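# Move bottle carrier between shelved benches into spill tray

## Task

Pick up the empty bottle carrier from the shelved bench by the door and set it upright on the floor of the spill tray that sits on the shelved bench by the window. The carrier must never touch the floor, or the task fails. The parked cart, pedal bin and stool are movable. Once it is placed, release it and back the robot away. The robot must not fall or finish leaning, or the task fails.

## Robot and tools

Robot: a Rainbow Robotics RB-Y1. Its wheeled base has two drive wheels and two rear casters, measures 0.66 m long by 0.58 m wide, and its front edge sits 0.10 m ahead of the drive axle. It cannot drive sideways. On the base is a torso whose lower section (the leg) folds at ankle, knee and hip, plus a pan/tilt head and two seven-joint arms, each ending in a parallel gripper. Cameras: head_camera (896x504), left_wrist_camera and right_wrist_camera (644x364 each). Loose objects may occasionally get a small shove by themselves.

Frames: the base frame has its origin on the floor between the drive wheels, x ahead, y to the left, z up. The result reports chest, left_hand and right_hand in this frame. A hand point is the spot between that gripper's pads; the fingers extend along its -z and close along its x. Printed hand positions can be wrong, worse when the arm is stretched. base_odometry is relative to where the base began and comes only from wheel rotation, so wheel slip appears as travel; heading is positive leftward, from -3.142 to 3.142.

execute_actions: arguments "actions" (a list holding one action or none; an empty list just reports state and images) and optional "cameras" (names from head_camera, left_wrist_camera, right_wrist_camera, all; omitted, null or ["all"] gives every camera, [] gives none). An action may hold:
- "base": exactly one key. translate_m is a relative straight drive in metres from the current spot, forward positive, -3 to 3. rotate_rad is a relative turn in place in radians, left (counter-clockwise seen from above) positive, -3.2 to 3.2. Both are offsets, not poses.
- "joints": one flat object for the whole robot, keyed by joint name, each value an absolute target (radians; grippers in metres of pad opening). Ranges: torso_squat_rad 0 to 1.2 (bigger lowers the level chest); torso_shift_rad -0.3 to 0.6 (positive pushes hips forward); torso_pitch_rad -0.2 to 1.4 (positive leans forward); torso_yaw_rad -1.5 to 1.5 (positive turns left). Per arm, left_/right_ prefix: shoulder_pitch_rad -2.356 to 2.356 (0 hanging, negative raises forward and inward); shoulder_roll_rad left 0 to 3.141 (positive raises outward left), right -3.141 to 0 (negative raises outward right); shoulder_yaw_rad -2.094 to 2.094 (positive swings a bent forearm left, both arms); elbow_rad -2.617 to 0.01 (0 straight, negative bends forward); forearm_roll_rad -3.141 to 3.141 and hand_roll_rad -2.705 to 2.705 (positive counter-clockwise from above for a hanging arm, both arms); wrist_pitch_rad -1.57 to 1.919 (negative tips the hand forward); gripper_m 0 to 0.1. Head: head_pan_rad -0.523 to 0.523 (relative to chest, positive left), head_tilt_rad -0.35 to 1.57 (positive looks down). Done tolerance is ±0.02 for joints, ±0.004 for grippers.
- "speeds": lower caps for this action only: translate_m 0.05 to 0.4 m/s, rotate_rad 0.1 to 1.509 rad/s (defaults are the top values; turns accelerate at 0.5 rad/s²).
- "min_time_s": 0.1 to 8, the shortest duration any arm or head motion in the action may take.
All motions in an action begin together. Joint speed caps: arms 1 rad/s (forearm_roll, wrist_pitch, hand_roll 1.5), head 1.5, squat and pitch 0.3, shift 0.15, torso yaw 0.6, grippers 0.1 m/s. No action exceeds 15 s; a base move needing over 8.667 s is rejected. Unknown keys or out-of-range numbers reject the whole call. A joint left out of an action may keep pressing toward an earlier target without being reported.

Torso coupling: squat + shift <= 1.52; squat - shift + pitch <= 1.57; shift + 0.5 pitch - 0.4 squat <= 0.7; shift + 0.3 pitch - 0.5 squat <= 0.39. Breaking one leaves the named torso joints short, marked off_target.

Results: joint_positions, base_status and joint_status per motion, on_its_own for uncommanded parts ("held at" gives the held target, not the actual position), and a pictures line naming the images in order. Status words: done (for the base, wheels turned the full amount even if slipping), off_target, limit_stop_at_<name>, contact_stop, time_out, stopped_with_arm, limit_stop_at_own_body, not_followed. A contact_stop, time_out or stopped_with_arm on one joint halts its whole group (torso joints; each arm's seven joints) and clears their targets. After any stop, remaining execute_actions, wait and finished_scene calls in the same reply are skipped. "joint command not followed" with a cause line means a self- or arm-to-arm collision check refused that arm's targets (the gripper still acts); follow the cause's advice. limit_stop_at_own_body means the guard halted an arm or torso before it reached the body; move them apart. A stopped part may still be pressing: first back off the arms, then the torso, each in its own action. Exception: when both hands grip one object and the torso contact-stops at once with nothing in the way, resend every arm joint (not grippers) at its current reading, then repeat the torso command.

wait: "seconds" 0 to 10; the robot keeps its last commands and you get state and images. zoom_image: "camera" and "region" [x0, y0, x1, y1] in pixels of that camera's latest full image, origin top-left, at most 504 by 504. finished_scene: "scene", the integer number of the current scene; it ends it permanently and reports success. Replying without any tool call ends the run.

Cautions: to grip, command an opening at least 0.005 m narrower than the object (off_target is then expected). Arms are rated 3 kg; heavy loads held far forward can tip the robot with no stop. Never let the arms or grippers collide or press on each other. The base keeps driving into furniture, and a bent leg can poke past the front edge and shove the robot backward unseen by odometry. Joint torque at its limit freezes the robot 10 s; long holding heats motors (warning at 65 °C, brake stop at 80 °C, then resend targets). The simulation runs while you compose replies, holding the last command. Avoid drops, slams and hard pushes. Camera calibrations are approximate, especially for wrist cameras on an extended arm.

Each tool is called as a command line: name --argument value for each argument, lists and objects as JSON in quotes; but a table of rows of numbers goes row by row, as --pt "numbers of a row", without its own name.

## Session

execute_actions --actions '[]'

Scene clock: 0.00 s.
base_odometry: x=+0.000 y=+0.000 heading=+0.000 (m, m, rad; odometry frame)
base_status: not commanded
joint_positions: torso_squat_rad=+0.350 torso_shift_rad=-0.001 torso_pitch_rad=+0.000 torso_yaw_rad=+0.000 left_shoulder_pitch_rad=+0.037 left_shoulder_roll_rad=+0.039 left_shoulder_yaw_rad=+0.040 left_elbow_rad=-0.256 left_forearm_roll_rad=+0.023 left_wrist_pitch_rad=-0.010 left_hand_roll_rad=+0.017 left_gripper_m=+0.101 right_shoulder_pitch_rad=+0.005 right_shoulder_roll_rad=+0.000 right_shoulder_yaw_rad=+0.051 right_elbow_rad=-0.196 right_forearm_roll_rad=+0.025 right_wrist_pitch_rad=-0.009 right_hand_roll_rad=+0.036 right_gripper_m=+0.100 head_pan_rad=+0.000 head_tilt_rad=+0.399
joint_status: not commanded
chest: x=-0.2285 y=-0.0006 z=+1.2474 quat_wxyz=(+1.000, +0.001, +0.000, +0.000) (m; base frame)
left_hand: x=-0.1290 y=+0.2562 z=+0.5706 quat_wxyz=(+0.992, +0.022, -0.116, +0.043) (m; base frame)
right_hand: x=-0.1346 y=-0.2151 z=+0.5679 quat_wxyz=(+0.993, +0.000, -0.100, +0.055) (m; base frame)
pictures: head_camera, left_wrist_camera, right_wrist_camera
Images, in order (width x height): head_camera 896x504, left_wrist_camera 644x364, right_wrist_camera 644x364.

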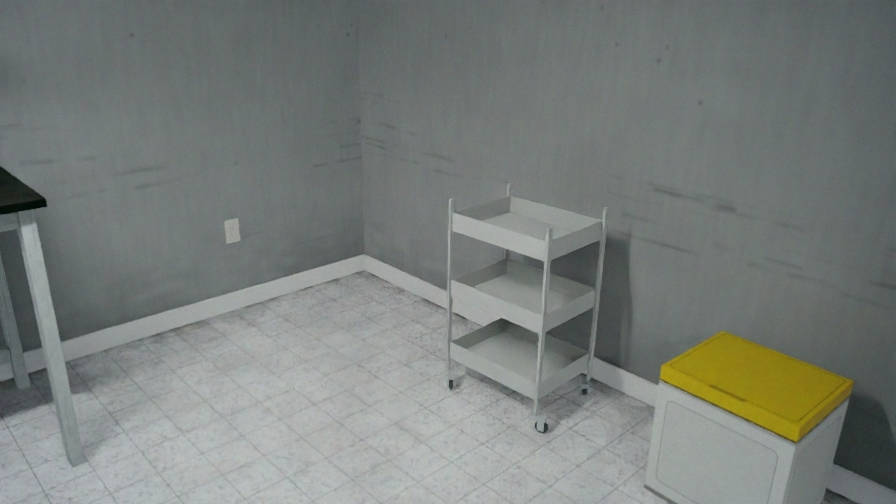

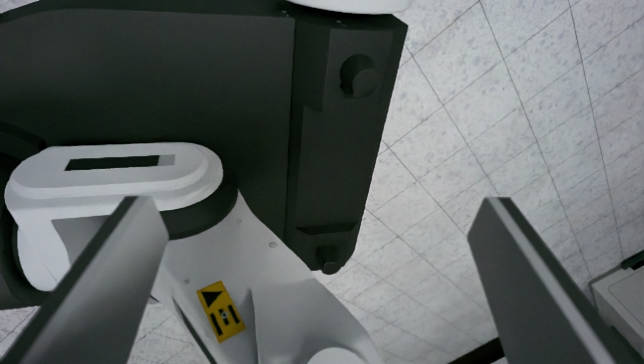

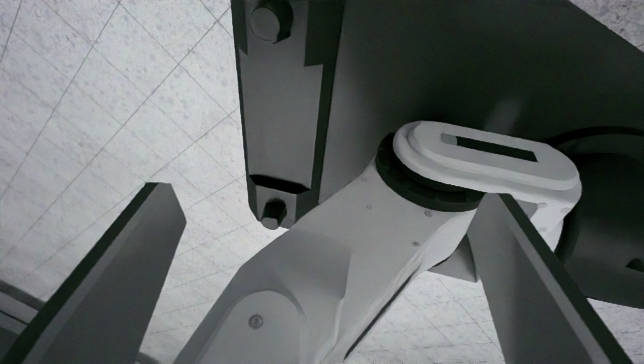

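execute_actions --actions '[{"base":{"rotate_rad":1.0},"joints":{"head_tilt_rad":0.25}}]' --cameras '["head_camera"]'

execute_actions --actions '[{"base":{"rotate_rad":1.1}}]' --cameras '["head_camera"]'

execute_actions --actions '[{"base":{"rotate_rad":1.1}}]' --cameras '["head_camera"]'

execute_actions --actions '[{"base":{"rotate_rad":1.1}}]' --cameras '["head_camera"]'

execute_actions --actions '[{"base":{"rotate_rad":1.1}}]' --cameras '["head_camera"]'

Scene clock: 3.50 s.
base_odometry: x=+0.000 y=+0.000 heading=+1.000 (m, m, rad; odometry frame)
base_status: done
joint_positions: torso_squat_rad=+0.350 torso_shift_rad=-0.001 torso_pitch_rad=+0.000 torso_yaw_rad=+0.000 left_shoulder_pitch_rad=+0.037 left_shoulder_roll_rad=+0.039 left_shoulder_yaw_rad=+0.040 left_elbow_rad=-0.256 left_forearm_roll_rad=+0.023 left_wrist_pitch_rad=-0.010 left_hand_roll_rad=+0.017 left_gripper_m=+0.101 right_shoulder_pitch_rad=+0.005 right_shoulder_roll_rad=+0.000 right_shoulder_yaw_rad=+0.051 right_elbow_rad=-0.196 right_forearm_roll_rad=+0.025 right_wrist_pitch_rad=-0.009 right_hand_roll_rad=+0.036 right_gripper_m=+0.100 head_pan_rad=+0.000 head_tilt_rad=+0.250
joint_status: all done
chest: x=-0.2285 y=-0.0006 z=+1.2474 quat_wxyz=(+1.000, +0.001, +0.000, +0.000) (m; base frame)
left_hand: x=-0.1290 y=+0.2562 z=+0.5706 quat_wxyz=(+0.992, +0.022, -0.116, +0.043) (m; base frame)
right_hand: x=-0.1346 y=-0.2152 z=+0.5679 quat_wxyz=(+0.993, +0.000, -0.100, +0.055) (m; base frame)
pictures: head_camera
camera_calibration (this result's frames):
head_camera: T_world_to_cam=[[0.0208348, -0.999218, 0.0336161, -0.0462759], [-0.193023, -0.037011, -0.980496, 1.43358], [0.980973, 0.0139398, -0.193643, 0.424877], [0, 0, 0, 1]] pos_world=[-0.139115, 0.000895846, 1.48945]
Images, in order (width x height): head_camera 896x504.

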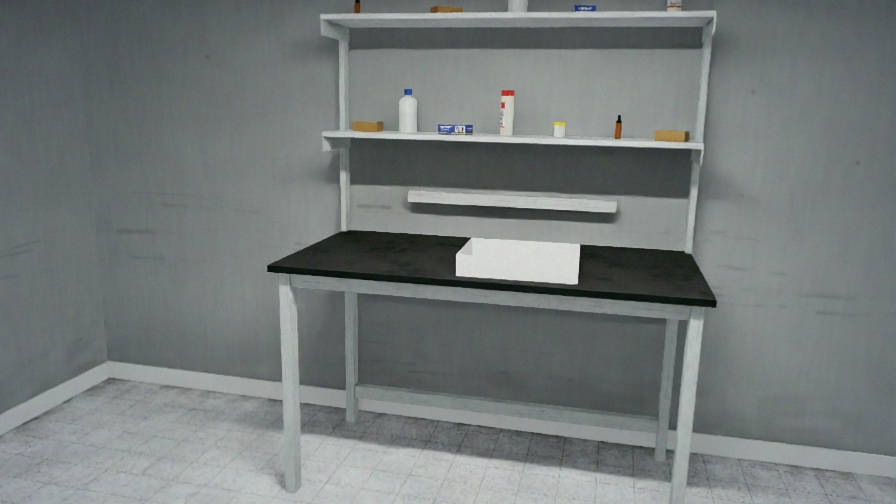

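Scene clock: 6.93 s.
base_odometry: x=+0.000 y=+0.000 heading=+2.099 (m, m, rad; odometry frame)
base_status: done
joint_positions: torso_squat_rad=+0.350 torso_shift_rad=-0.001 torso_pitch_rad=+0.000 torso_yaw_rad=+0.000 left_shoulder_pitch_rad=+0.037 left_shoulder_roll_rad=+0.039 left_shoulder_yaw_rad=+0.040 left_elbow_rad=-0.256 left_forearm_roll_rad=+0.023 left_wrist_pitch_rad=-0.010 left_hand_roll_rad=+0.017 left_gripper_m=+0.101 right_shoulder_pitch_rad=+0.005 right_shoulder_roll_rad=+0.000 right_shoulder_yaw_rad=+0.051 right_elbow_rad=-0.196 right_forearm_roll_rad=+0.025 right_wrist_pitch_rad=-0.009 right_hand_roll_rad=+0.036 right_gripper_m=+0.100 head_pan_rad=+0.000 head_tilt_rad=+0.250
joint_status: not commanded
chest: x=-0.2285 y=-0.0006 z=+1.2474 quat_wxyz=(+1.000, +0.001, +0.000, +0.000) (m; base frame)
left_hand: x=-0.1290 y=+0.2561 z=+0.5706 quat_wxyz=(+0.992, +0.022, -0.116, +0.043) (m; base frame)
right_hand: x=-0.1346 y=-0.2152 z=+0.5679 quat_wxyz=(+0.993, +0.000, -0.100, +0.055) (m; base frame)
pictures: head_camera
camera_calibration (this result's frames):
head_camera: T_world_to_cam=[[0.0208347, -0.999217, 0.0336273, -0.0462841], [-0.193023, -0.037022, -0.980495, 1.43358], [0.980973, 0.0139375, -0.193643, 0.424877], [0, 0, 0, 1]] pos_world=[-0.139115, 0.000904265, 1.48945]
Images, in order (width x height): head_camera 896x504.

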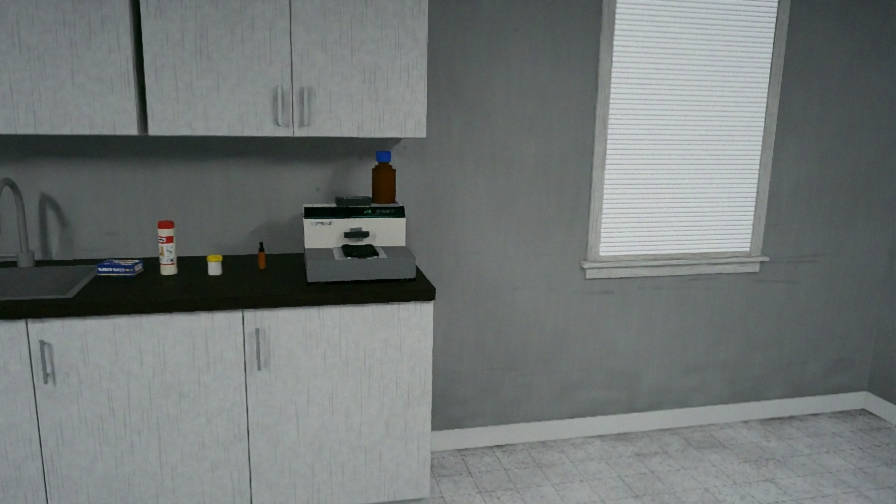

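Scene clock: 10.47 s.
base_odometry: x=+0.000 y=+0.000 heading=-3.085 (m, m, rad; odometry frame)
base_status: done
joint_positions: torso_squat_rad=+0.350 torso_shift_rad=-0.001 torso_pitch_rad=+0.000 torso_yaw_rad=+0.000 left_shoulder_pitch_rad=+0.037 left_shoulder_roll_rad=+0.039 left_shoulder_yaw_rad=+0.040 left_elbow_rad=-0.256 left_forearm_roll_rad=+0.023 left_wrist_pitch_rad=-0.010 left_hand_roll_rad=+0.017 left_gripper_m=+0.101 right_shoulder_pitch_rad=+0.005 right_shoulder_roll_rad=+0.000 right_shoulder_yaw_rad=+0.051 right_elbow_rad=-0.196 right_forearm_roll_rad=+0.025 right_wrist_pitch_rad=-0.009 right_hand_roll_rad=+0.036 right_gripper_m=+0.100 head_pan_rad=+0.000 head_tilt_rad=+0.250
joint_status: not commanded
chest: x=-0.2285 y=-0.0006 z=+1.2474 quat_wxyz=(+1.000, +0.001, +0.000, +0.000) (m; base frame)
left_hand: x=-0.1290 y=+0.2561 z=+0.5706 quat_wxyz=(+0.992, +0.022, -0.116, +0.043) (m; base frame)
right_hand: x=-0.1347 y=-0.2152 z=+0.5679 quat_wxyz=(+0.993, +0.000, -0.100, +0.055) (m; base frame)
pictures: head_camera
camera_calibration (this result's frames):
head_camera: T_world_to_cam=[[0.0208344, -0.999217, 0.0336356, -0.0462904], [-0.193023, -0.03703, -0.980495, 1.43358], [0.980973, 0.0139356, -0.193643, 0.424877], [0, 0, 0, 1]] pos_world=[-0.139115, 0.000910314, 1.48945]
Images, in order (width x height): head_camera 896x504.

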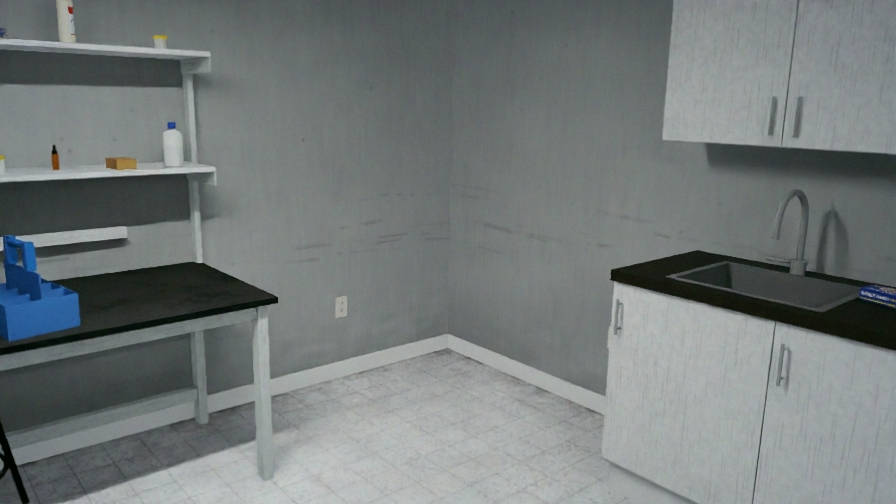

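Scene clock: 14.00 s.
base_odometry: x=+0.000 y=+0.000 heading=-1.985 (m, m, rad; odometry frame)
base_status: done
joint_positions: torso_squat_rad=+0.350 torso_shift_rad=-0.001 torso_pitch_rad=+0.000 torso_yaw_rad=+0.000 left_shoulder_pitch_rad=+0.037 left_shoulder_roll_rad=+0.039 left_shoulder_yaw_rad=+0.040 left_elbow_rad=-0.256 left_forearm_roll_rad=+0.023 left_wrist_pitch_rad=-0.010 left_hand_roll_rad=+0.017 left_gripper_m=+0.101 right_shoulder_pitch_rad=+0.005 right_shoulder_roll_rad=+0.000 right_shoulder_yaw_rad=+0.051 right_elbow_rad=-0.196 right_forearm_roll_rad=+0.025 right_wrist_pitch_rad=-0.009 right_hand_roll_rad=+0.036 right_gripper_m=+0.100 head_pan_rad=+0.000 head_tilt_rad=+0.250
joint_status: not commanded
chest: x=-0.2285 y=-0.0006 z=+1.2474 quat_wxyz=(+1.000, +0.001, +0.000, +0.000) (m; base frame)
left_hand: x=-0.1290 y=+0.2561 z=+0.5706 quat_wxyz=(+0.992, +0.021, -0.116, +0.043) (m; base frame)
right_hand: x=-0.1347 y=-0.2152 z=+0.5679 quat_wxyz=(+0.993, +0.000, -0.100, +0.055) (m; base frame)
pictures: head_camera
camera_calibration (this result's frames):
head_camera: T_world_to_cam=[[0.0208346, -0.999217, 0.0336451, -0.0462973], [-0.193023, -0.0370394, -0.980495, 1.43358], [0.980973, 0.013934, -0.193643, 0.424877], [0, 0, 0, 1]] pos_world=[-0.139115, 0.000917631, 1.48945]
Images, in order (width x height): head_camera 896x504.

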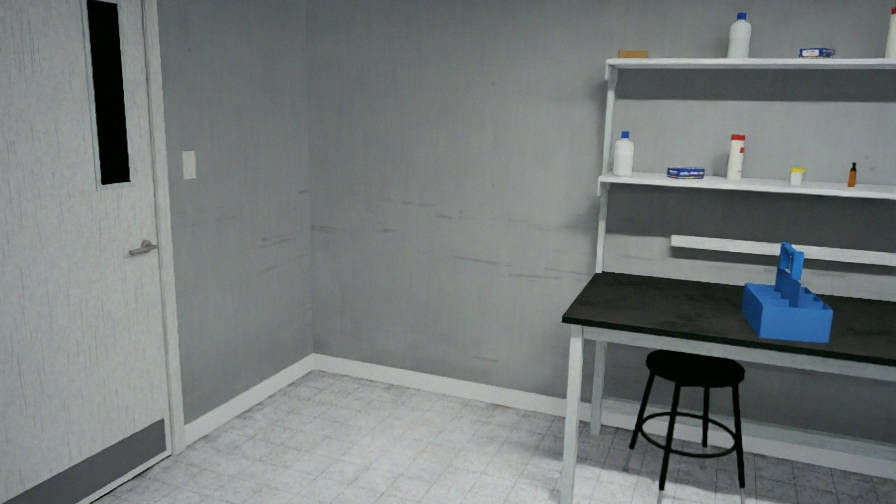

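Scene clock: 17.53 s.
base_odometry: x=+0.000 y=+0.000 heading=-0.886 (m, m, rad; odometry frame)
base_status: done
joint_positions: torso_squat_rad=+0.350 torso_shift_rad=-0.001 torso_pitch_rad=+0.000 torso_yaw_rad=+0.000 left_shoulder_pitch_rad=+0.037 left_shoulder_roll_rad=+0.039 left_shoulder_yaw_rad=+0.040 left_elbow_rad=-0.256 left_forearm_roll_rad=+0.023 left_wrist_pitch_rad=-0.010 left_hand_roll_rad=+0.017 left_gripper_m=+0.101 right_shoulder_pitch_rad=+0.005 right_shoulder_roll_rad=+0.000 right_shoulder_yaw_rad=+0.051 right_elbow_rad=-0.196 right_forearm_roll_rad=+0.025 right_wrist_pitch_rad=-0.009 right_hand_roll_rad=+0.036 right_gripper_m=+0.100 head_pan_rad=+0.000 head_tilt_rad=+0.250
joint_status: not commanded
chest: x=-0.2285 y=-0.0005 z=+1.2474 quat_wxyz=(+1.000, +0.001, +0.000, +0.000) (m; base frame)
left_hand: x=-0.1290 y=+0.2561 z=+0.5706 quat_wxyz=(+0.992, +0.021, -0.116, +0.043) (m; base frame)
right_hand: x=-0.1347 y=-0.2152 z=+0.5679 quat_wxyz=(+0.993, +0.000, -0.100, +0.055) (m; base frame)
pictures: head_camera
camera_calibration (this result's frames):
head_camera: T_world_to_cam=[[0.0208347, -0.999216, 0.0336505, -0.046302], [-0.193023, -0.0370447, -0.980495, 1.43358], [0.980973, 0.013933, -0.193643, 0.424877], [0, 0, 0, 1]] pos_world=[-0.139115, 0.000920896, 1.48945]
Images, in order (width x height): head_camera 896x504.

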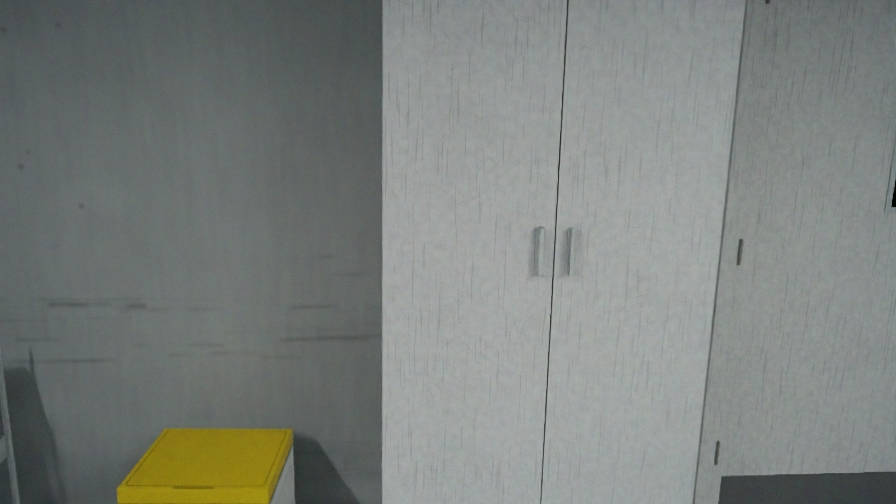

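execute_actions --actions '[{"base":{"rotate_rad":-1.5},"joints":{"head_tilt_rad":0.4,"right_shoulder_pitch_rad":-0.6,"right_elbow_rad":-0.97,"right_hand_roll_rad":1.57}}]' --cameras '[]'

execute_actions --actions '[{"base":{"translate_m":1.0}}]' --cameras '["head_camera","right_wrist_camera"]'

Scene clock: 21.53 s.
base_odometry: x=+0.000 y=+0.000 heading=-2.385 (m, m, rad; odometry frame)
base_status: done
joint_positions: torso_squat_rad=+0.350 torso_shift_rad=-0.001 torso_pitch_rad=+0.000 torso_yaw_rad=+0.000 left_shoulder_pitch_rad=+0.037 left_shoulder_roll_rad=+0.039 left_shoulder_yaw_rad=+0.040 left_elbow_rad=-0.256 left_forearm_roll_rad=+0.023 left_wrist_pitch_rad=-0.010 left_hand_roll_rad=+0.017 left_gripper_m=+0.101 right_shoulder_pitch_rad=-0.600 right_shoulder_roll_rad=+0.000 right_shoulder_yaw_rad=+0.051 right_elbow_rad=-0.970 right_forearm_roll_rad=+0.025 right_wrist_pitch_rad=-0.009 right_hand_roll_rad=+1.570 right_gripper_m=+0.100 head_pan_rad=+0.000 head_tilt_rad=+0.400
joint_status: all done
chest: x=-0.2286 y=-0.0005 z=+1.2474 quat_wxyz=(+1.000, +0.001, +0.000, +0.000) (m; base frame)
left_hand: x=-0.1290 y=+0.2561 z=+0.5706 quat_wxyz=(+0.992, +0.021, -0.116, +0.043) (m; base frame)
right_hand: x=+0.4154 y=-0.0871 z=+1.0607 quat_wxyz=(+0.414, -0.459, -0.522, +0.588) (m; base frame)
pictures: none
No camera images: the call's "cameras" was empty. Leave "cameras" out to get every camera's image.

Scene clock: 25.67 s.
base_odometry: x=-0.727 y=-0.686 heading=-2.386 (m, m, rad; odometry frame)
base_status: done
joint_positions: torso_squat_rad=+0.350 torso_shift_rad=-0.001 torso_pitch_rad=+0.000 torso_yaw_rad=+0.000 left_shoulder_pitch_rad=+0.037 left_shoulder_roll_rad=+0.039 left_shoulder_yaw_rad=+0.040 left_elbow_rad=-0.256 left_forearm_roll_rad=+0.023 left_wrist_pitch_rad=-0.010 left_hand_roll_rad=+0.017 left_gripper_m=+0.101 right_shoulder_pitch_rad=-0.600 right_shoulder_roll_rad=+0.000 right_shoulder_yaw_rad=+0.051 right_elbow_rad=-0.970 right_forearm_roll_rad=+0.025 right_wrist_pitch_rad=-0.009 right_hand_roll_rad=+1.570 right_gripper_m=+0.100 head_pan_rad=+0.000 head_tilt_rad=+0.400
joint_status: not commanded
chest: x=-0.2285 y=-0.0005 z=+1.2474 quat_wxyz=(+1.000, +0.001, +0.000, +0.000) (m; base frame)
left_hand: x=-0.1289 y=+0.2561 z=+0.5706 quat_wxyz=(+0.992, +0.021, -0.116, +0.043) (m; base frame)
right_hand: x=+0.4154 y=-0.0872 z=+1.0605 quat_wxyz=(+0.415, -0.459, -0.522, +0.588) (m; base frame)
pictures: head_camera, right_wrist_camera
camera_calibration (this result's frames):
head_camera: T_world_to_cam=[[0.0258311, -0.999214, 0.0300546, -0.0400666], [-0.337381, -0.0370145, -0.94064, 1.3461], [0.941014, 0.014158, -0.338072, 0.625636], [0, 0, 0, 1]] pos_world=[-0.13355, 0.000932223, 1.47891]
right_wrist_camera: T_world_to_cam=[[0.265455, -0.956264, 0.122856, -0.321825], [-0.652441, -0.271992, -0.707348, 1.02751], [0.709827, 0.107613, -0.696107, 0.54568], [0, 0, 0, 1]] pos_world=[0.368483, -0.0869964, 1.1462]
Images, in order (width x height): head_camera 896x504, right_wrist_camera 644x364.

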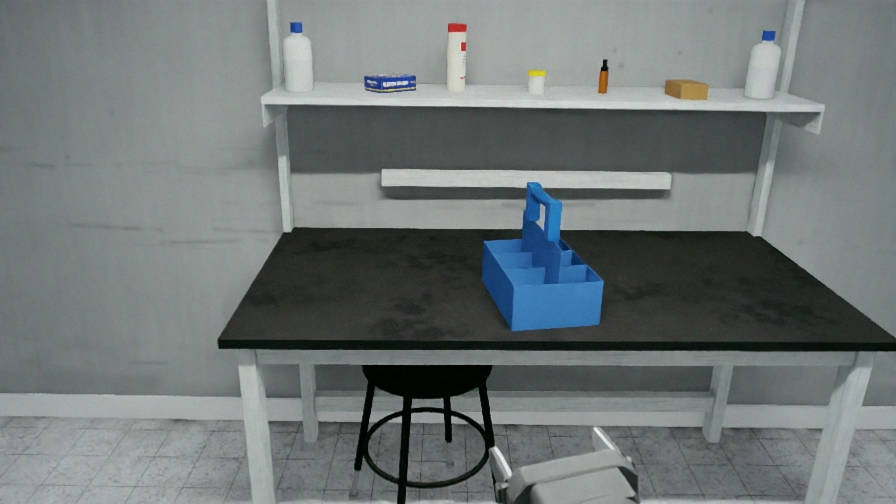

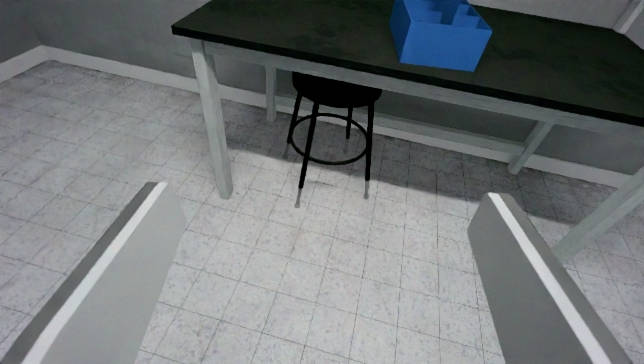

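execute_actions --actions '[{"base":{"translate_m":0.4},"joints":{"right_shoulder_roll_rad":-0.25,"head_tilt_rad":0.55}}]' --cameras '["head_camera","right_wrist_camera"]'

Scene clock: 28.50 s.
base_odometry: x=-1.019 y=-0.960 heading=-2.387 (m, m, rad; odometry frame)
base_status: done
joint_positions: torso_squat_rad=+0.350 torso_shift_rad=-0.001 torso_pitch_rad=+0.000 torso_yaw_rad=+0.000 left_shoulder_pitch_rad=+0.037 left_shoulder_roll_rad=+0.039 left_shoulder_yaw_rad=+0.040 left_elbow_rad=-0.256 left_forearm_roll_rad=+0.023 left_wrist_pitch_rad=-0.010 left_hand_roll_rad=+0.017 left_gripper_m=+0.101 right_shoulder_pitch_rad=-0.600 right_shoulder_roll_rad=-0.250 right_shoulder_yaw_rad=+0.051 right_elbow_rad=-0.970 right_forearm_roll_rad=+0.025 right_wrist_pitch_rad=-0.009 right_hand_roll_rad=+1.570 right_gripper_m=+0.100 head_pan_rad=+0.000 head_tilt_rad=+0.550
joint_status: all done
chest: x=-0.2284 y=-0.0006 z=+1.2474 quat_wxyz=(+1.000, +0.001, +0.000, +0.000) (m; base frame)
left_hand: x=-0.1289 y=+0.2561 z=+0.5706 quat_wxyz=(+0.992, +0.022, -0.116, +0.043) (m; base frame)
right_hand: x=+0.4363 y=-0.2278 z=+1.0789 quat_wxyz=(+0.391, -0.546, -0.437, +0.598) (m; base frame)
pictures: head_camera, right_wrist_camera
camera_calibration (this result's frames):
head_camera: T_world_to_cam=[[0.030182, -0.999213, 0.0257342, -0.0329458], [-0.474216, -0.0369785, -0.879631, 1.22955], [0.879891, 0.0143454, -0.474959, 0.81113], [0, 0, 0, 1]] pos_world=[-0.12964, 0.000910974, 1.46765]
right_wrist_camera: T_world_to_cam=[[0.128419, -0.935838, 0.3282, -0.621195], [-0.659159, -0.327806, -0.676796, 0.973134], [0.740958, -0.129423, -0.658962, 0.451171], [0, 0, 0, 1]] pos_world=[0.386924, -0.203948, 1.15979]
Images, in order (width x height): head_camera 896x504, right_wrist_camera 644x364.

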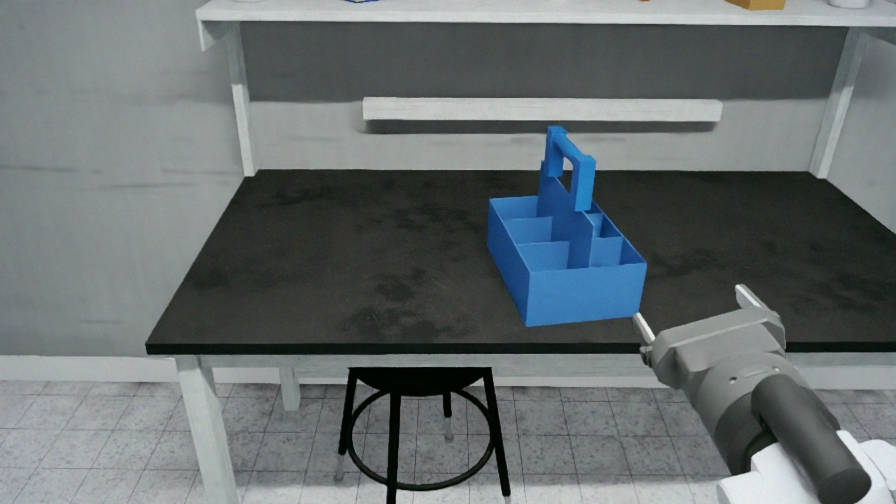

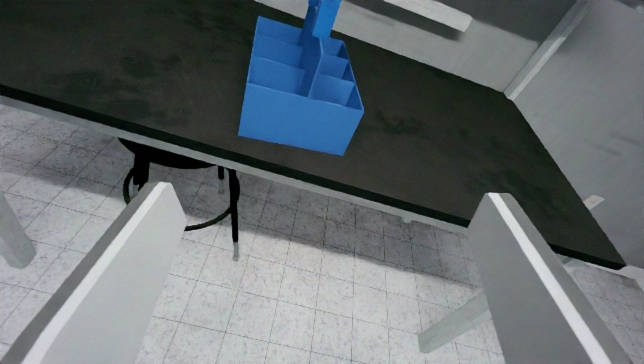

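execute_actions --actions '[{"base":{"translate_m":0.25},"joints":{"right_shoulder_roll_rad":-0.19,"right_hand_roll_rad":1.85,"torso_squat_rad":0.4,"head_tilt_rad":0.7}}]' --cameras '["head_camera","right_wrist_camera"]'

Scene clock: 31.57 s.
base_odometry: x=-1.201 y=-1.131 heading=-2.387 (m, m, rad; odometry frame)
base_status: done
joint_positions: torso_squat_rad=+0.400 torso_shift_rad=-0.001 torso_pitch_rad=+0.000 torso_yaw_rad=+0.000 left_shoulder_pitch_rad=+0.037 left_shoulder_roll_rad=+0.039 left_shoulder_yaw_rad=+0.040 left_elbow_rad=-0.256 left_forearm_roll_rad=+0.023 left_wrist_pitch_rad=-0.010 left_hand_roll_rad=+0.017 left_gripper_m=+0.101 right_shoulder_pitch_rad=-0.600 right_shoulder_roll_rad=-0.190 right_shoulder_yaw_rad=+0.051 right_elbow_rad=-0.970 right_forearm_roll_rad=+0.025 right_wrist_pitch_rad=-0.009 right_hand_roll_rad=+1.850 right_gripper_m=+0.100 head_pan_rad=+0.000 head_tilt_rad=+0.700
joint_status: all done
chest: x=-0.2284 y=-0.0006 z=+1.2347 quat_wxyz=(+1.000, +0.001, +0.000, +0.000) (m; base frame)
left_hand: x=-0.1289 y=+0.2561 z=+0.5579 quat_wxyz=(+0.992, +0.021, -0.116, +0.043) (m; base frame)
right_hand: x=+0.4331 y=-0.1941 z=+1.0590 quat_wxyz=(+0.310, -0.585, -0.380, +0.646) (m; base frame)
pictures: head_camera, right_wrist_camera
camera_calibration (this result's frames):
head_camera: T_world_to_cam=[[0.0338732, -0.999209, 0.0208485, -0.0248284], [-0.600297, -0.0370195, -0.79892, 1.0765], [0.799059, 0.0145467, -0.601076, 0.969345], [0, 0, 0, 1]] pos_world=[-0.127502, 0.000942009, 1.44321]
right_wrist_camera: T_world_to_cam=[[0.153875, -0.831384, 0.533969, -0.791387], [-0.630404, -0.498734, -0.594858, 0.836175], [0.760864, -0.245082, -0.60085, 0.352183], [0, 0, 0, 1]] pos_world=[0.380939, -0.154604, 1.13159]
Images, in order (width x height): head_camera 896x504, right_wrist_camera 644x364.

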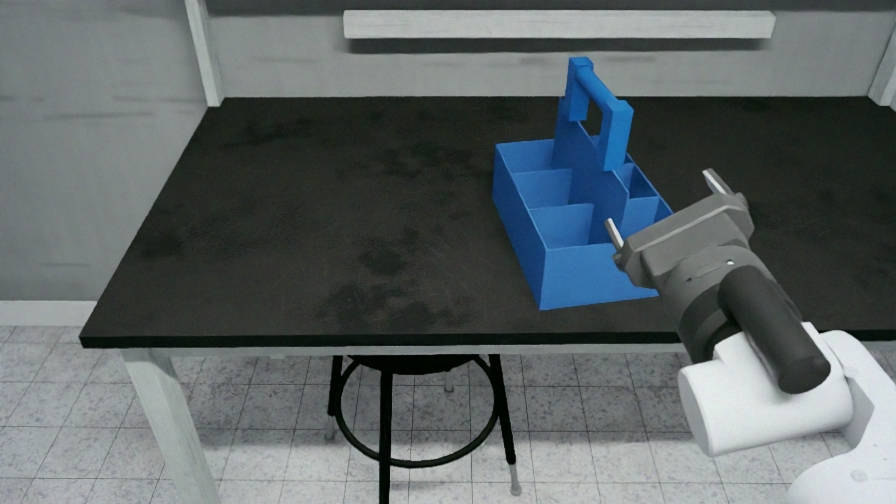

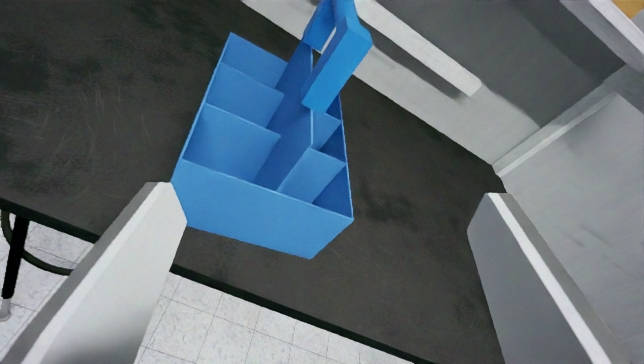

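Wrong way.

execute_actions --actions '[{"base":{"translate_m":0.1},"joints":{"right_hand_roll_rad":1.3}}]' --cameras '["head_camera","right_wrist_camera"]'

Scene clock: 33.57 s.
base_odometry: x=-1.274 y=-1.200 heading=-2.388 (m, m, rad; odometry frame)
base_status: done
joint_positions: torso_squat_rad=+0.400 torso_shift_rad=-0.001 torso_pitch_rad=+0.000 torso_yaw_rad=+0.000 left_shoulder_pitch_rad=+0.037 left_shoulder_roll_rad=+0.039 left_shoulder_yaw_rad=+0.040 left_elbow_rad=-0.256 left_forearm_roll_rad=+0.023 left_wrist_pitch_rad=-0.010 left_hand_roll_rad=+0.017 left_gripper_m=+0.101 right_shoulder_pitch_rad=-0.600 right_shoulder_roll_rad=-0.190 right_shoulder_yaw_rad=+0.051 right_elbow_rad=-0.970 right_forearm_roll_rad=+0.025 right_wrist_pitch_rad=-0.009 right_hand_roll_rad=+1.300 right_gripper_m=+0.100 head_pan_rad=+0.000 head_tilt_rad=+0.700
joint_status: all done
chest: x=-0.2284 y=-0.0006 z=+1.2347 quat_wxyz=(+1.000, +0.001, +0.000, +0.000) (m; base frame)
left_hand: x=-0.1289 y=+0.2561 z=+0.5579 quat_wxyz=(+0.992, +0.021, -0.116, +0.043) (m; base frame)
right_hand: x=+0.4331 y=-0.1941 z=+1.0590 quat_wxyz=(+0.474, -0.460, -0.525, +0.538) (m; base frame)
pictures: head_camera, right_wrist_camera
camera_calibration (this result's frames):
head_camera: T_world_to_cam=[[0.0338736, -0.999209, 0.0208474, -0.0248268], [-0.600317, -0.0370193, -0.798905, 1.07647], [0.799045, 0.0145467, -0.601096, 0.969373], [0, 0, 0, 1]] pos_world=[-0.127509, 0.000941748, 1.4432]
right_wrist_camera: T_world_to_cam=[[0.160101, -0.987, 0.014111, -0.273777], [-0.682929, -0.121077, -0.72038, 1.06516], [0.712724, 0.105697, -0.693436, 0.539183], [0, 0, 0, 1]] pos_world=[0.386976, -0.198241, 1.14508]
Images, in order (width x height): head_camera 896x504, right_wrist_camera 644x364.

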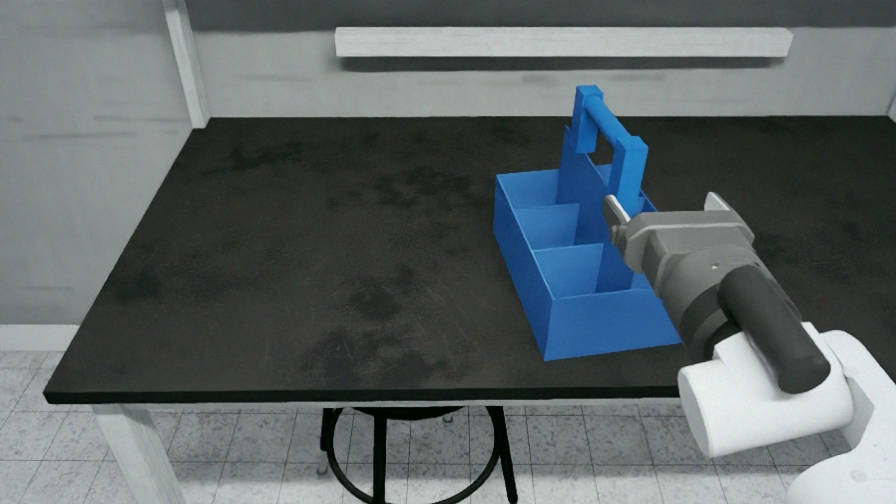

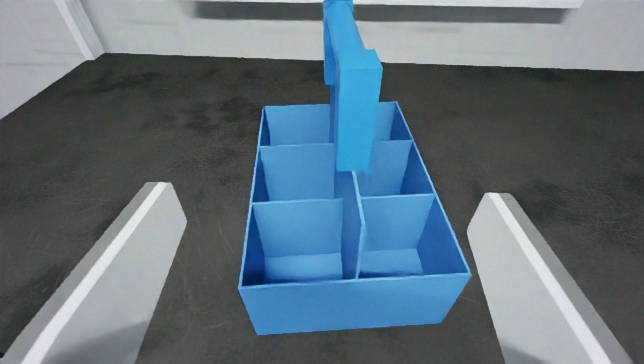

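execute_actions --actions '[{"joints":{"torso_squat_rad":0.56}}]' --cameras '[]'

execute_actions --actions '[{"base":{"translate_m":0.1}}]' --cameras '["head_camera","right_wrist_camera"]'

Scene clock: 35.00 s.
base_odometry: x=-1.274 y=-1.200 heading=-2.388 (m, m, rad; odometry frame)
base_status: not commanded
joint_positions: torso_squat_rad=+0.560 torso_shift_rad=-0.001 torso_pitch_rad=+0.000 torso_yaw_rad=+0.000 left_shoulder_pitch_rad=+0.037 left_shoulder_roll_rad=+0.039 left_shoulder_yaw_rad=+0.040 left_elbow_rad=-0.256 left_forearm_roll_rad=+0.023 left_wrist_pitch_rad=-0.010 left_hand_roll_rad=+0.017 left_gripper_m=+0.101 right_shoulder_pitch_rad=-0.600 right_shoulder_roll_rad=-0.190 right_shoulder_yaw_rad=+0.051 right_elbow_rad=-0.970 right_forearm_roll_rad=+0.025 right_wrist_pitch_rad=-0.009 right_hand_roll_rad=+1.300 right_gripper_m=+0.100 head_pan_rad=+0.000 head_tilt_rad=+0.700
joint_status: all done
chest: x=-0.2286 y=-0.0005 z=+1.1830 quat_wxyz=(+1.000, +0.001, +0.000, +0.000) (m; base frame)
left_hand: x=-0.1288 y=+0.2562 z=+0.5063 quat_wxyz=(+0.992, +0.021, -0.116, +0.043) (m; base frame)
right_hand: x=+0.4330 y=-0.1941 z=+1.0075 quat_wxyz=(+0.473, -0.460, -0.525, +0.538) (m; base frame)
pictures: none
No camera images: the call's "cameras" was empty. Leave "cameras" out to get every camera's image.

Scene clock: 36.90 s.
base_odometry: x=-1.347 y=-1.268 heading=-2.389 (m, m, rad; odometry frame)
base_status: done
joint_positions: torso_squat_rad=+0.560 torso_shift_rad=-0.001 torso_pitch_rad=+0.000 torso_yaw_rad=+0.000 left_shoulder_pitch_rad=+0.037 left_shoulder_roll_rad=+0.039 left_shoulder_yaw_rad=+0.040 left_elbow_rad=-0.256 left_forearm_roll_rad=+0.023 left_wrist_pitch_rad=-0.010 left_hand_roll_rad=+0.017 left_gripper_m=+0.101 right_shoulder_pitch_rad=-0.600 right_shoulder_roll_rad=-0.190 right_shoulder_yaw_rad=+0.051 right_elbow_rad=-0.970 right_forearm_roll_rad=+0.025 right_wrist_pitch_rad=-0.009 right_hand_roll_rad=+1.300 right_gripper_m=+0.100 head_pan_rad=+0.000 head_tilt_rad=+0.700
joint_status: not commanded
chest: x=-0.2284 y=-0.0005 z=+1.1830 quat_wxyz=(+1.000, +0.001, +0.000, +0.000) (m; base frame)
left_hand: x=-0.1288 y=+0.2561 z=+0.5062 quat_wxyz=(+0.992, +0.021, -0.116, +0.043) (m; base frame)
right_hand: x=+0.4331 y=-0.1941 z=+1.0073 quat_wxyz=(+0.474, -0.460, -0.525, +0.538) (m; base frame)
pictures: head_camera, right_wrist_camera
camera_calibration (this result's frames):
head_camera: T_world_to_cam=[[0.033873, -0.999209, 0.0208484, -0.0237375], [-0.600295, -0.0370193, -0.798921, 1.03523], [0.799061, 0.0145467, -0.601074, 0.938284], [0, 0, 0, 1]] pos_world=[-0.127499, 0.000955786, 1.39154]
right_wrist_camera: T_world_to_cam=[[0.160103, -0.986999, 0.0141191, -0.273046], [-0.682893, -0.121079, -0.720414, 1.02801], [0.712758, 0.105699, -0.6934, 0.503309], [0, 0, 0, 1]] pos_world=[0.386999, -0.198224, 1.09344]
Images, in order (width x height): head_camera 896x504, right_wrist_camera 644x364.

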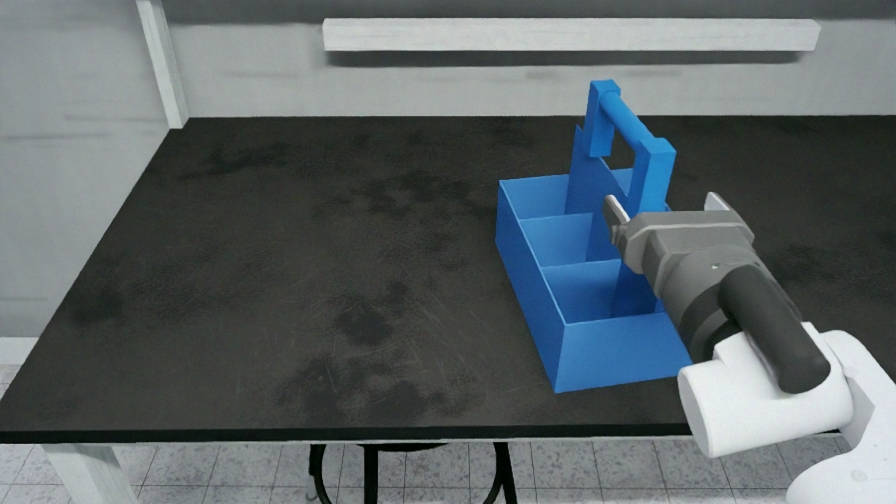

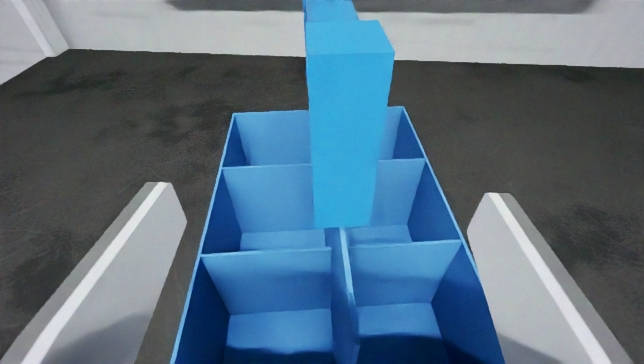

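execute_actions --actions '[{"base":{"translate_m":0.07}}]' --cameras '["right_wrist_camera"]'

execute_actions --actions '[{"joints":{"right_gripper_m":0.0}}]' --cameras '[]'

execute_actions --actions '[{"joints":{"torso_squat_rad":0.0}}]' --cameras '["head_camera","right_wrist_camera"]'

Scene clock: 38.20 s.
base_odometry: x=-1.398 y=-1.316 heading=-2.390 (m, m, rad; odometry frame)
base_status: done
joint_positions: torso_squat_rad=+0.560 torso_shift_rad=-0.001 torso_pitch_rad=+0.000 torso_yaw_rad=+0.000 left_shoulder_pitch_rad=+0.037 left_shoulder_roll_rad=+0.039 left_shoulder_yaw_rad=+0.040 left_elbow_rad=-0.256 left_forearm_roll_rad=+0.023 left_wrist_pitch_rad=-0.010 left_hand_roll_rad=+0.017 left_gripper_m=+0.101 right_shoulder_pitch_rad=-0.600 right_shoulder_roll_rad=-0.190 right_shoulder_yaw_rad=+0.051 right_elbow_rad=-0.970 right_forearm_roll_rad=+0.025 right_wrist_pitch_rad=-0.009 right_hand_roll_rad=+1.300 right_gripper_m=+0.100 head_pan_rad=+0.000 head_tilt_rad=+0.700
joint_status: not commanded
chest: x=-0.2283 y=-0.0005 z=+1.1830 quat_wxyz=(+1.000, +0.001, +0.000, +0.000) (m; base frame)
left_hand: x=-0.1288 y=+0.2561 z=+0.5062 quat_wxyz=(+0.992, +0.022, -0.116, +0.043) (m; base frame)
right_hand: x=+0.4332 y=-0.1941 z=+1.0072 quat_wxyz=(+0.474, -0.460, -0.525, +0.538) (m; base frame)
pictures: right_wrist_camera
camera_calibration (this result's frames):
right_wrist_camera: T_world_to_cam=[[0.1601, -0.987, 0.0140898, -0.273031], [-0.683026, -0.121075, -0.720289, 1.02792], [0.712631, 0.105694, -0.693531, 0.503357], [0, 0, 0, 1]] pos_world=[0.387101, -0.198228, 1.09334]
Images, in order (width x height): right_wrist_camera 644x364.

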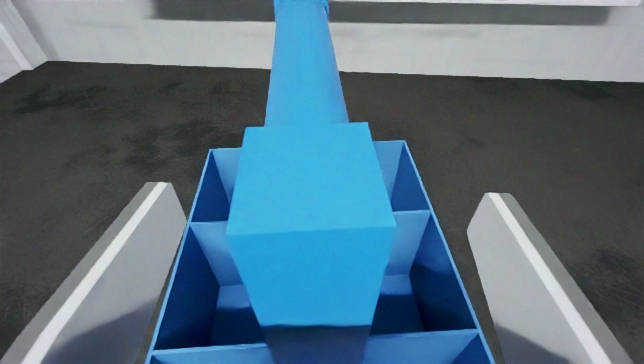

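Scene clock: 39.70 s.
base_odometry: x=-1.398 y=-1.316 heading=-2.390 (m, m, rad; odometry frame)
base_status: not commanded
joint_positions: torso_squat_rad=+0.560 torso_shift_rad=-0.001 torso_pitch_rad=+0.000 torso_yaw_rad=+0.000 left_shoulder_pitch_rad=+0.037 left_shoulder_roll_rad=+0.039 left_shoulder_yaw_rad=+0.040 left_elbow_rad=-0.256 left_forearm_roll_rad=+0.023 left_wrist_pitch_rad=-0.010 left_hand_roll_rad=+0.017 left_gripper_m=+0.101 right_shoulder_pitch_rad=-0.600 right_shoulder_roll_rad=-0.190 right_shoulder_yaw_rad=+0.051 right_elbow_rad=-0.970 right_forearm_roll_rad=+0.025 right_wrist_pitch_rad=-0.009 right_hand_roll_rad=+1.300 right_gripper_m=+0.028 head_pan_rad=+0.000 head_tilt_rad=+0.700
joint_status: right_gripper_m off_target (ended at +0.028, target +0.000)
chest: x=-0.2283 y=-0.0005 z=+1.1830 quat_wxyz=(+1.000, +0.001, +0.000, +0.000) (m; base frame)
left_hand: x=-0.1289 y=+0.2562 z=+0.5062 quat_wxyz=(+0.992, +0.022, -0.116, +0.043) (m; base frame)
right_hand: x=+0.4332 y=-0.1941 z=+1.0072 quat_wxyz=(+0.474, -0.460, -0.525, +0.538) (m; base frame)
pictures: none
No camera images: the call's "cameras" was empty. Leave "cameras" out to get every camera's image.

Scene clock: 42.37 s.
base_odometry: x=-1.398 y=-1.316 heading=-2.390 (m, m, rad; odometry frame)
base_status: not commanded
joint_positions: torso_squat_rad=+0.000 torso_shift_rad=-0.001 torso_pitch_rad=+0.000 torso_yaw_rad=+0.000 left_shoulder_pitch_rad=+0.037 left_shoulder_roll_rad=+0.039 left_shoulder_yaw_rad=+0.040 left_elbow_rad=-0.256 left_forearm_roll_rad=+0.023 left_wrist_pitch_rad=-0.010 left_hand_roll_rad=+0.017 left_gripper_m=+0.101 right_shoulder_pitch_rad=-0.600 right_shoulder_roll_rad=-0.190 right_shoulder_yaw_rad=+0.051 right_elbow_rad=-0.970 right_forearm_roll_rad=+0.025 right_wrist_pitch_rad=-0.009 right_hand_roll_rad=+1.300 right_gripper_m=+0.028 head_pan_rad=+0.000 head_tilt_rad=+0.700
joint_status: all done
chest: x=-0.2283 y=-0.0006 z=+1.2899 quat_wxyz=(+1.000, +0.001, +0.000, +0.000) (m; base frame)
left_hand: x=-0.1290 y=+0.2561 z=+0.6131 quat_wxyz=(+0.992, +0.022, -0.116, +0.043) (m; base frame)
right_hand: x=+0.4330 y=-0.1943 z=+1.1135 quat_wxyz=(+0.474, -0.459, -0.524, +0.538) (m; base frame)
pictures: head_camera, right_wrist_camera
camera_calibration (this result's frames):
head_camera: T_world_to_cam=[[0.0338791, -0.999209, 0.0208378, -0.0259837], [-0.600545, -0.0370191, -0.798734, 1.12041], [0.798873, 0.0145463, -0.601324, 1.00275], [0, 0, 0, 1]] pos_world=[-0.12734, 0.000926853, 1.49843]
right_wrist_camera: T_world_to_cam=[[0.159827, -0.987046, 0.0139845, -0.274451], [-0.683892, -0.120933, -0.719491, 1.10388], [0.711862, 0.10543, -0.694361, 0.578425], [0, 0, 0, 1]] pos_world=[0.387038, -0.198385, 1.1997]
Images, in order (width x height): head_camera 896x504, right_wrist_camera 644x364.

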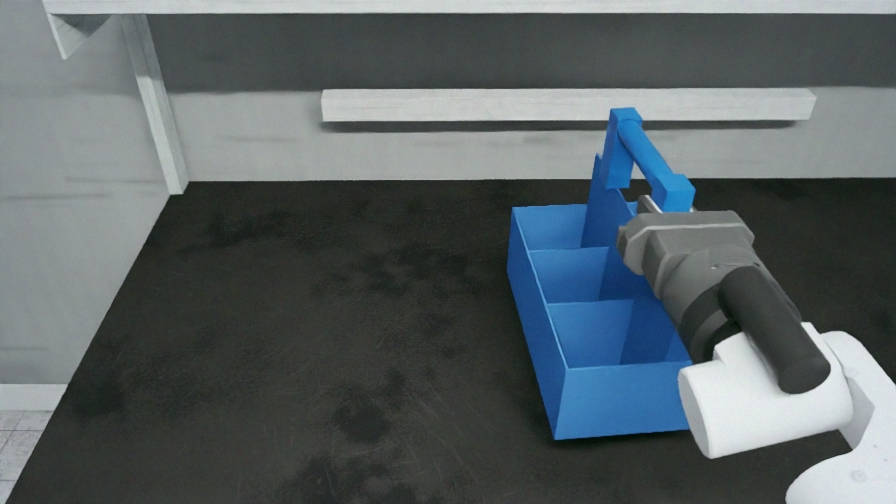

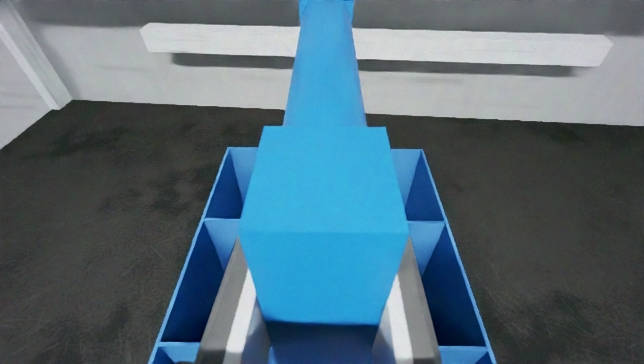

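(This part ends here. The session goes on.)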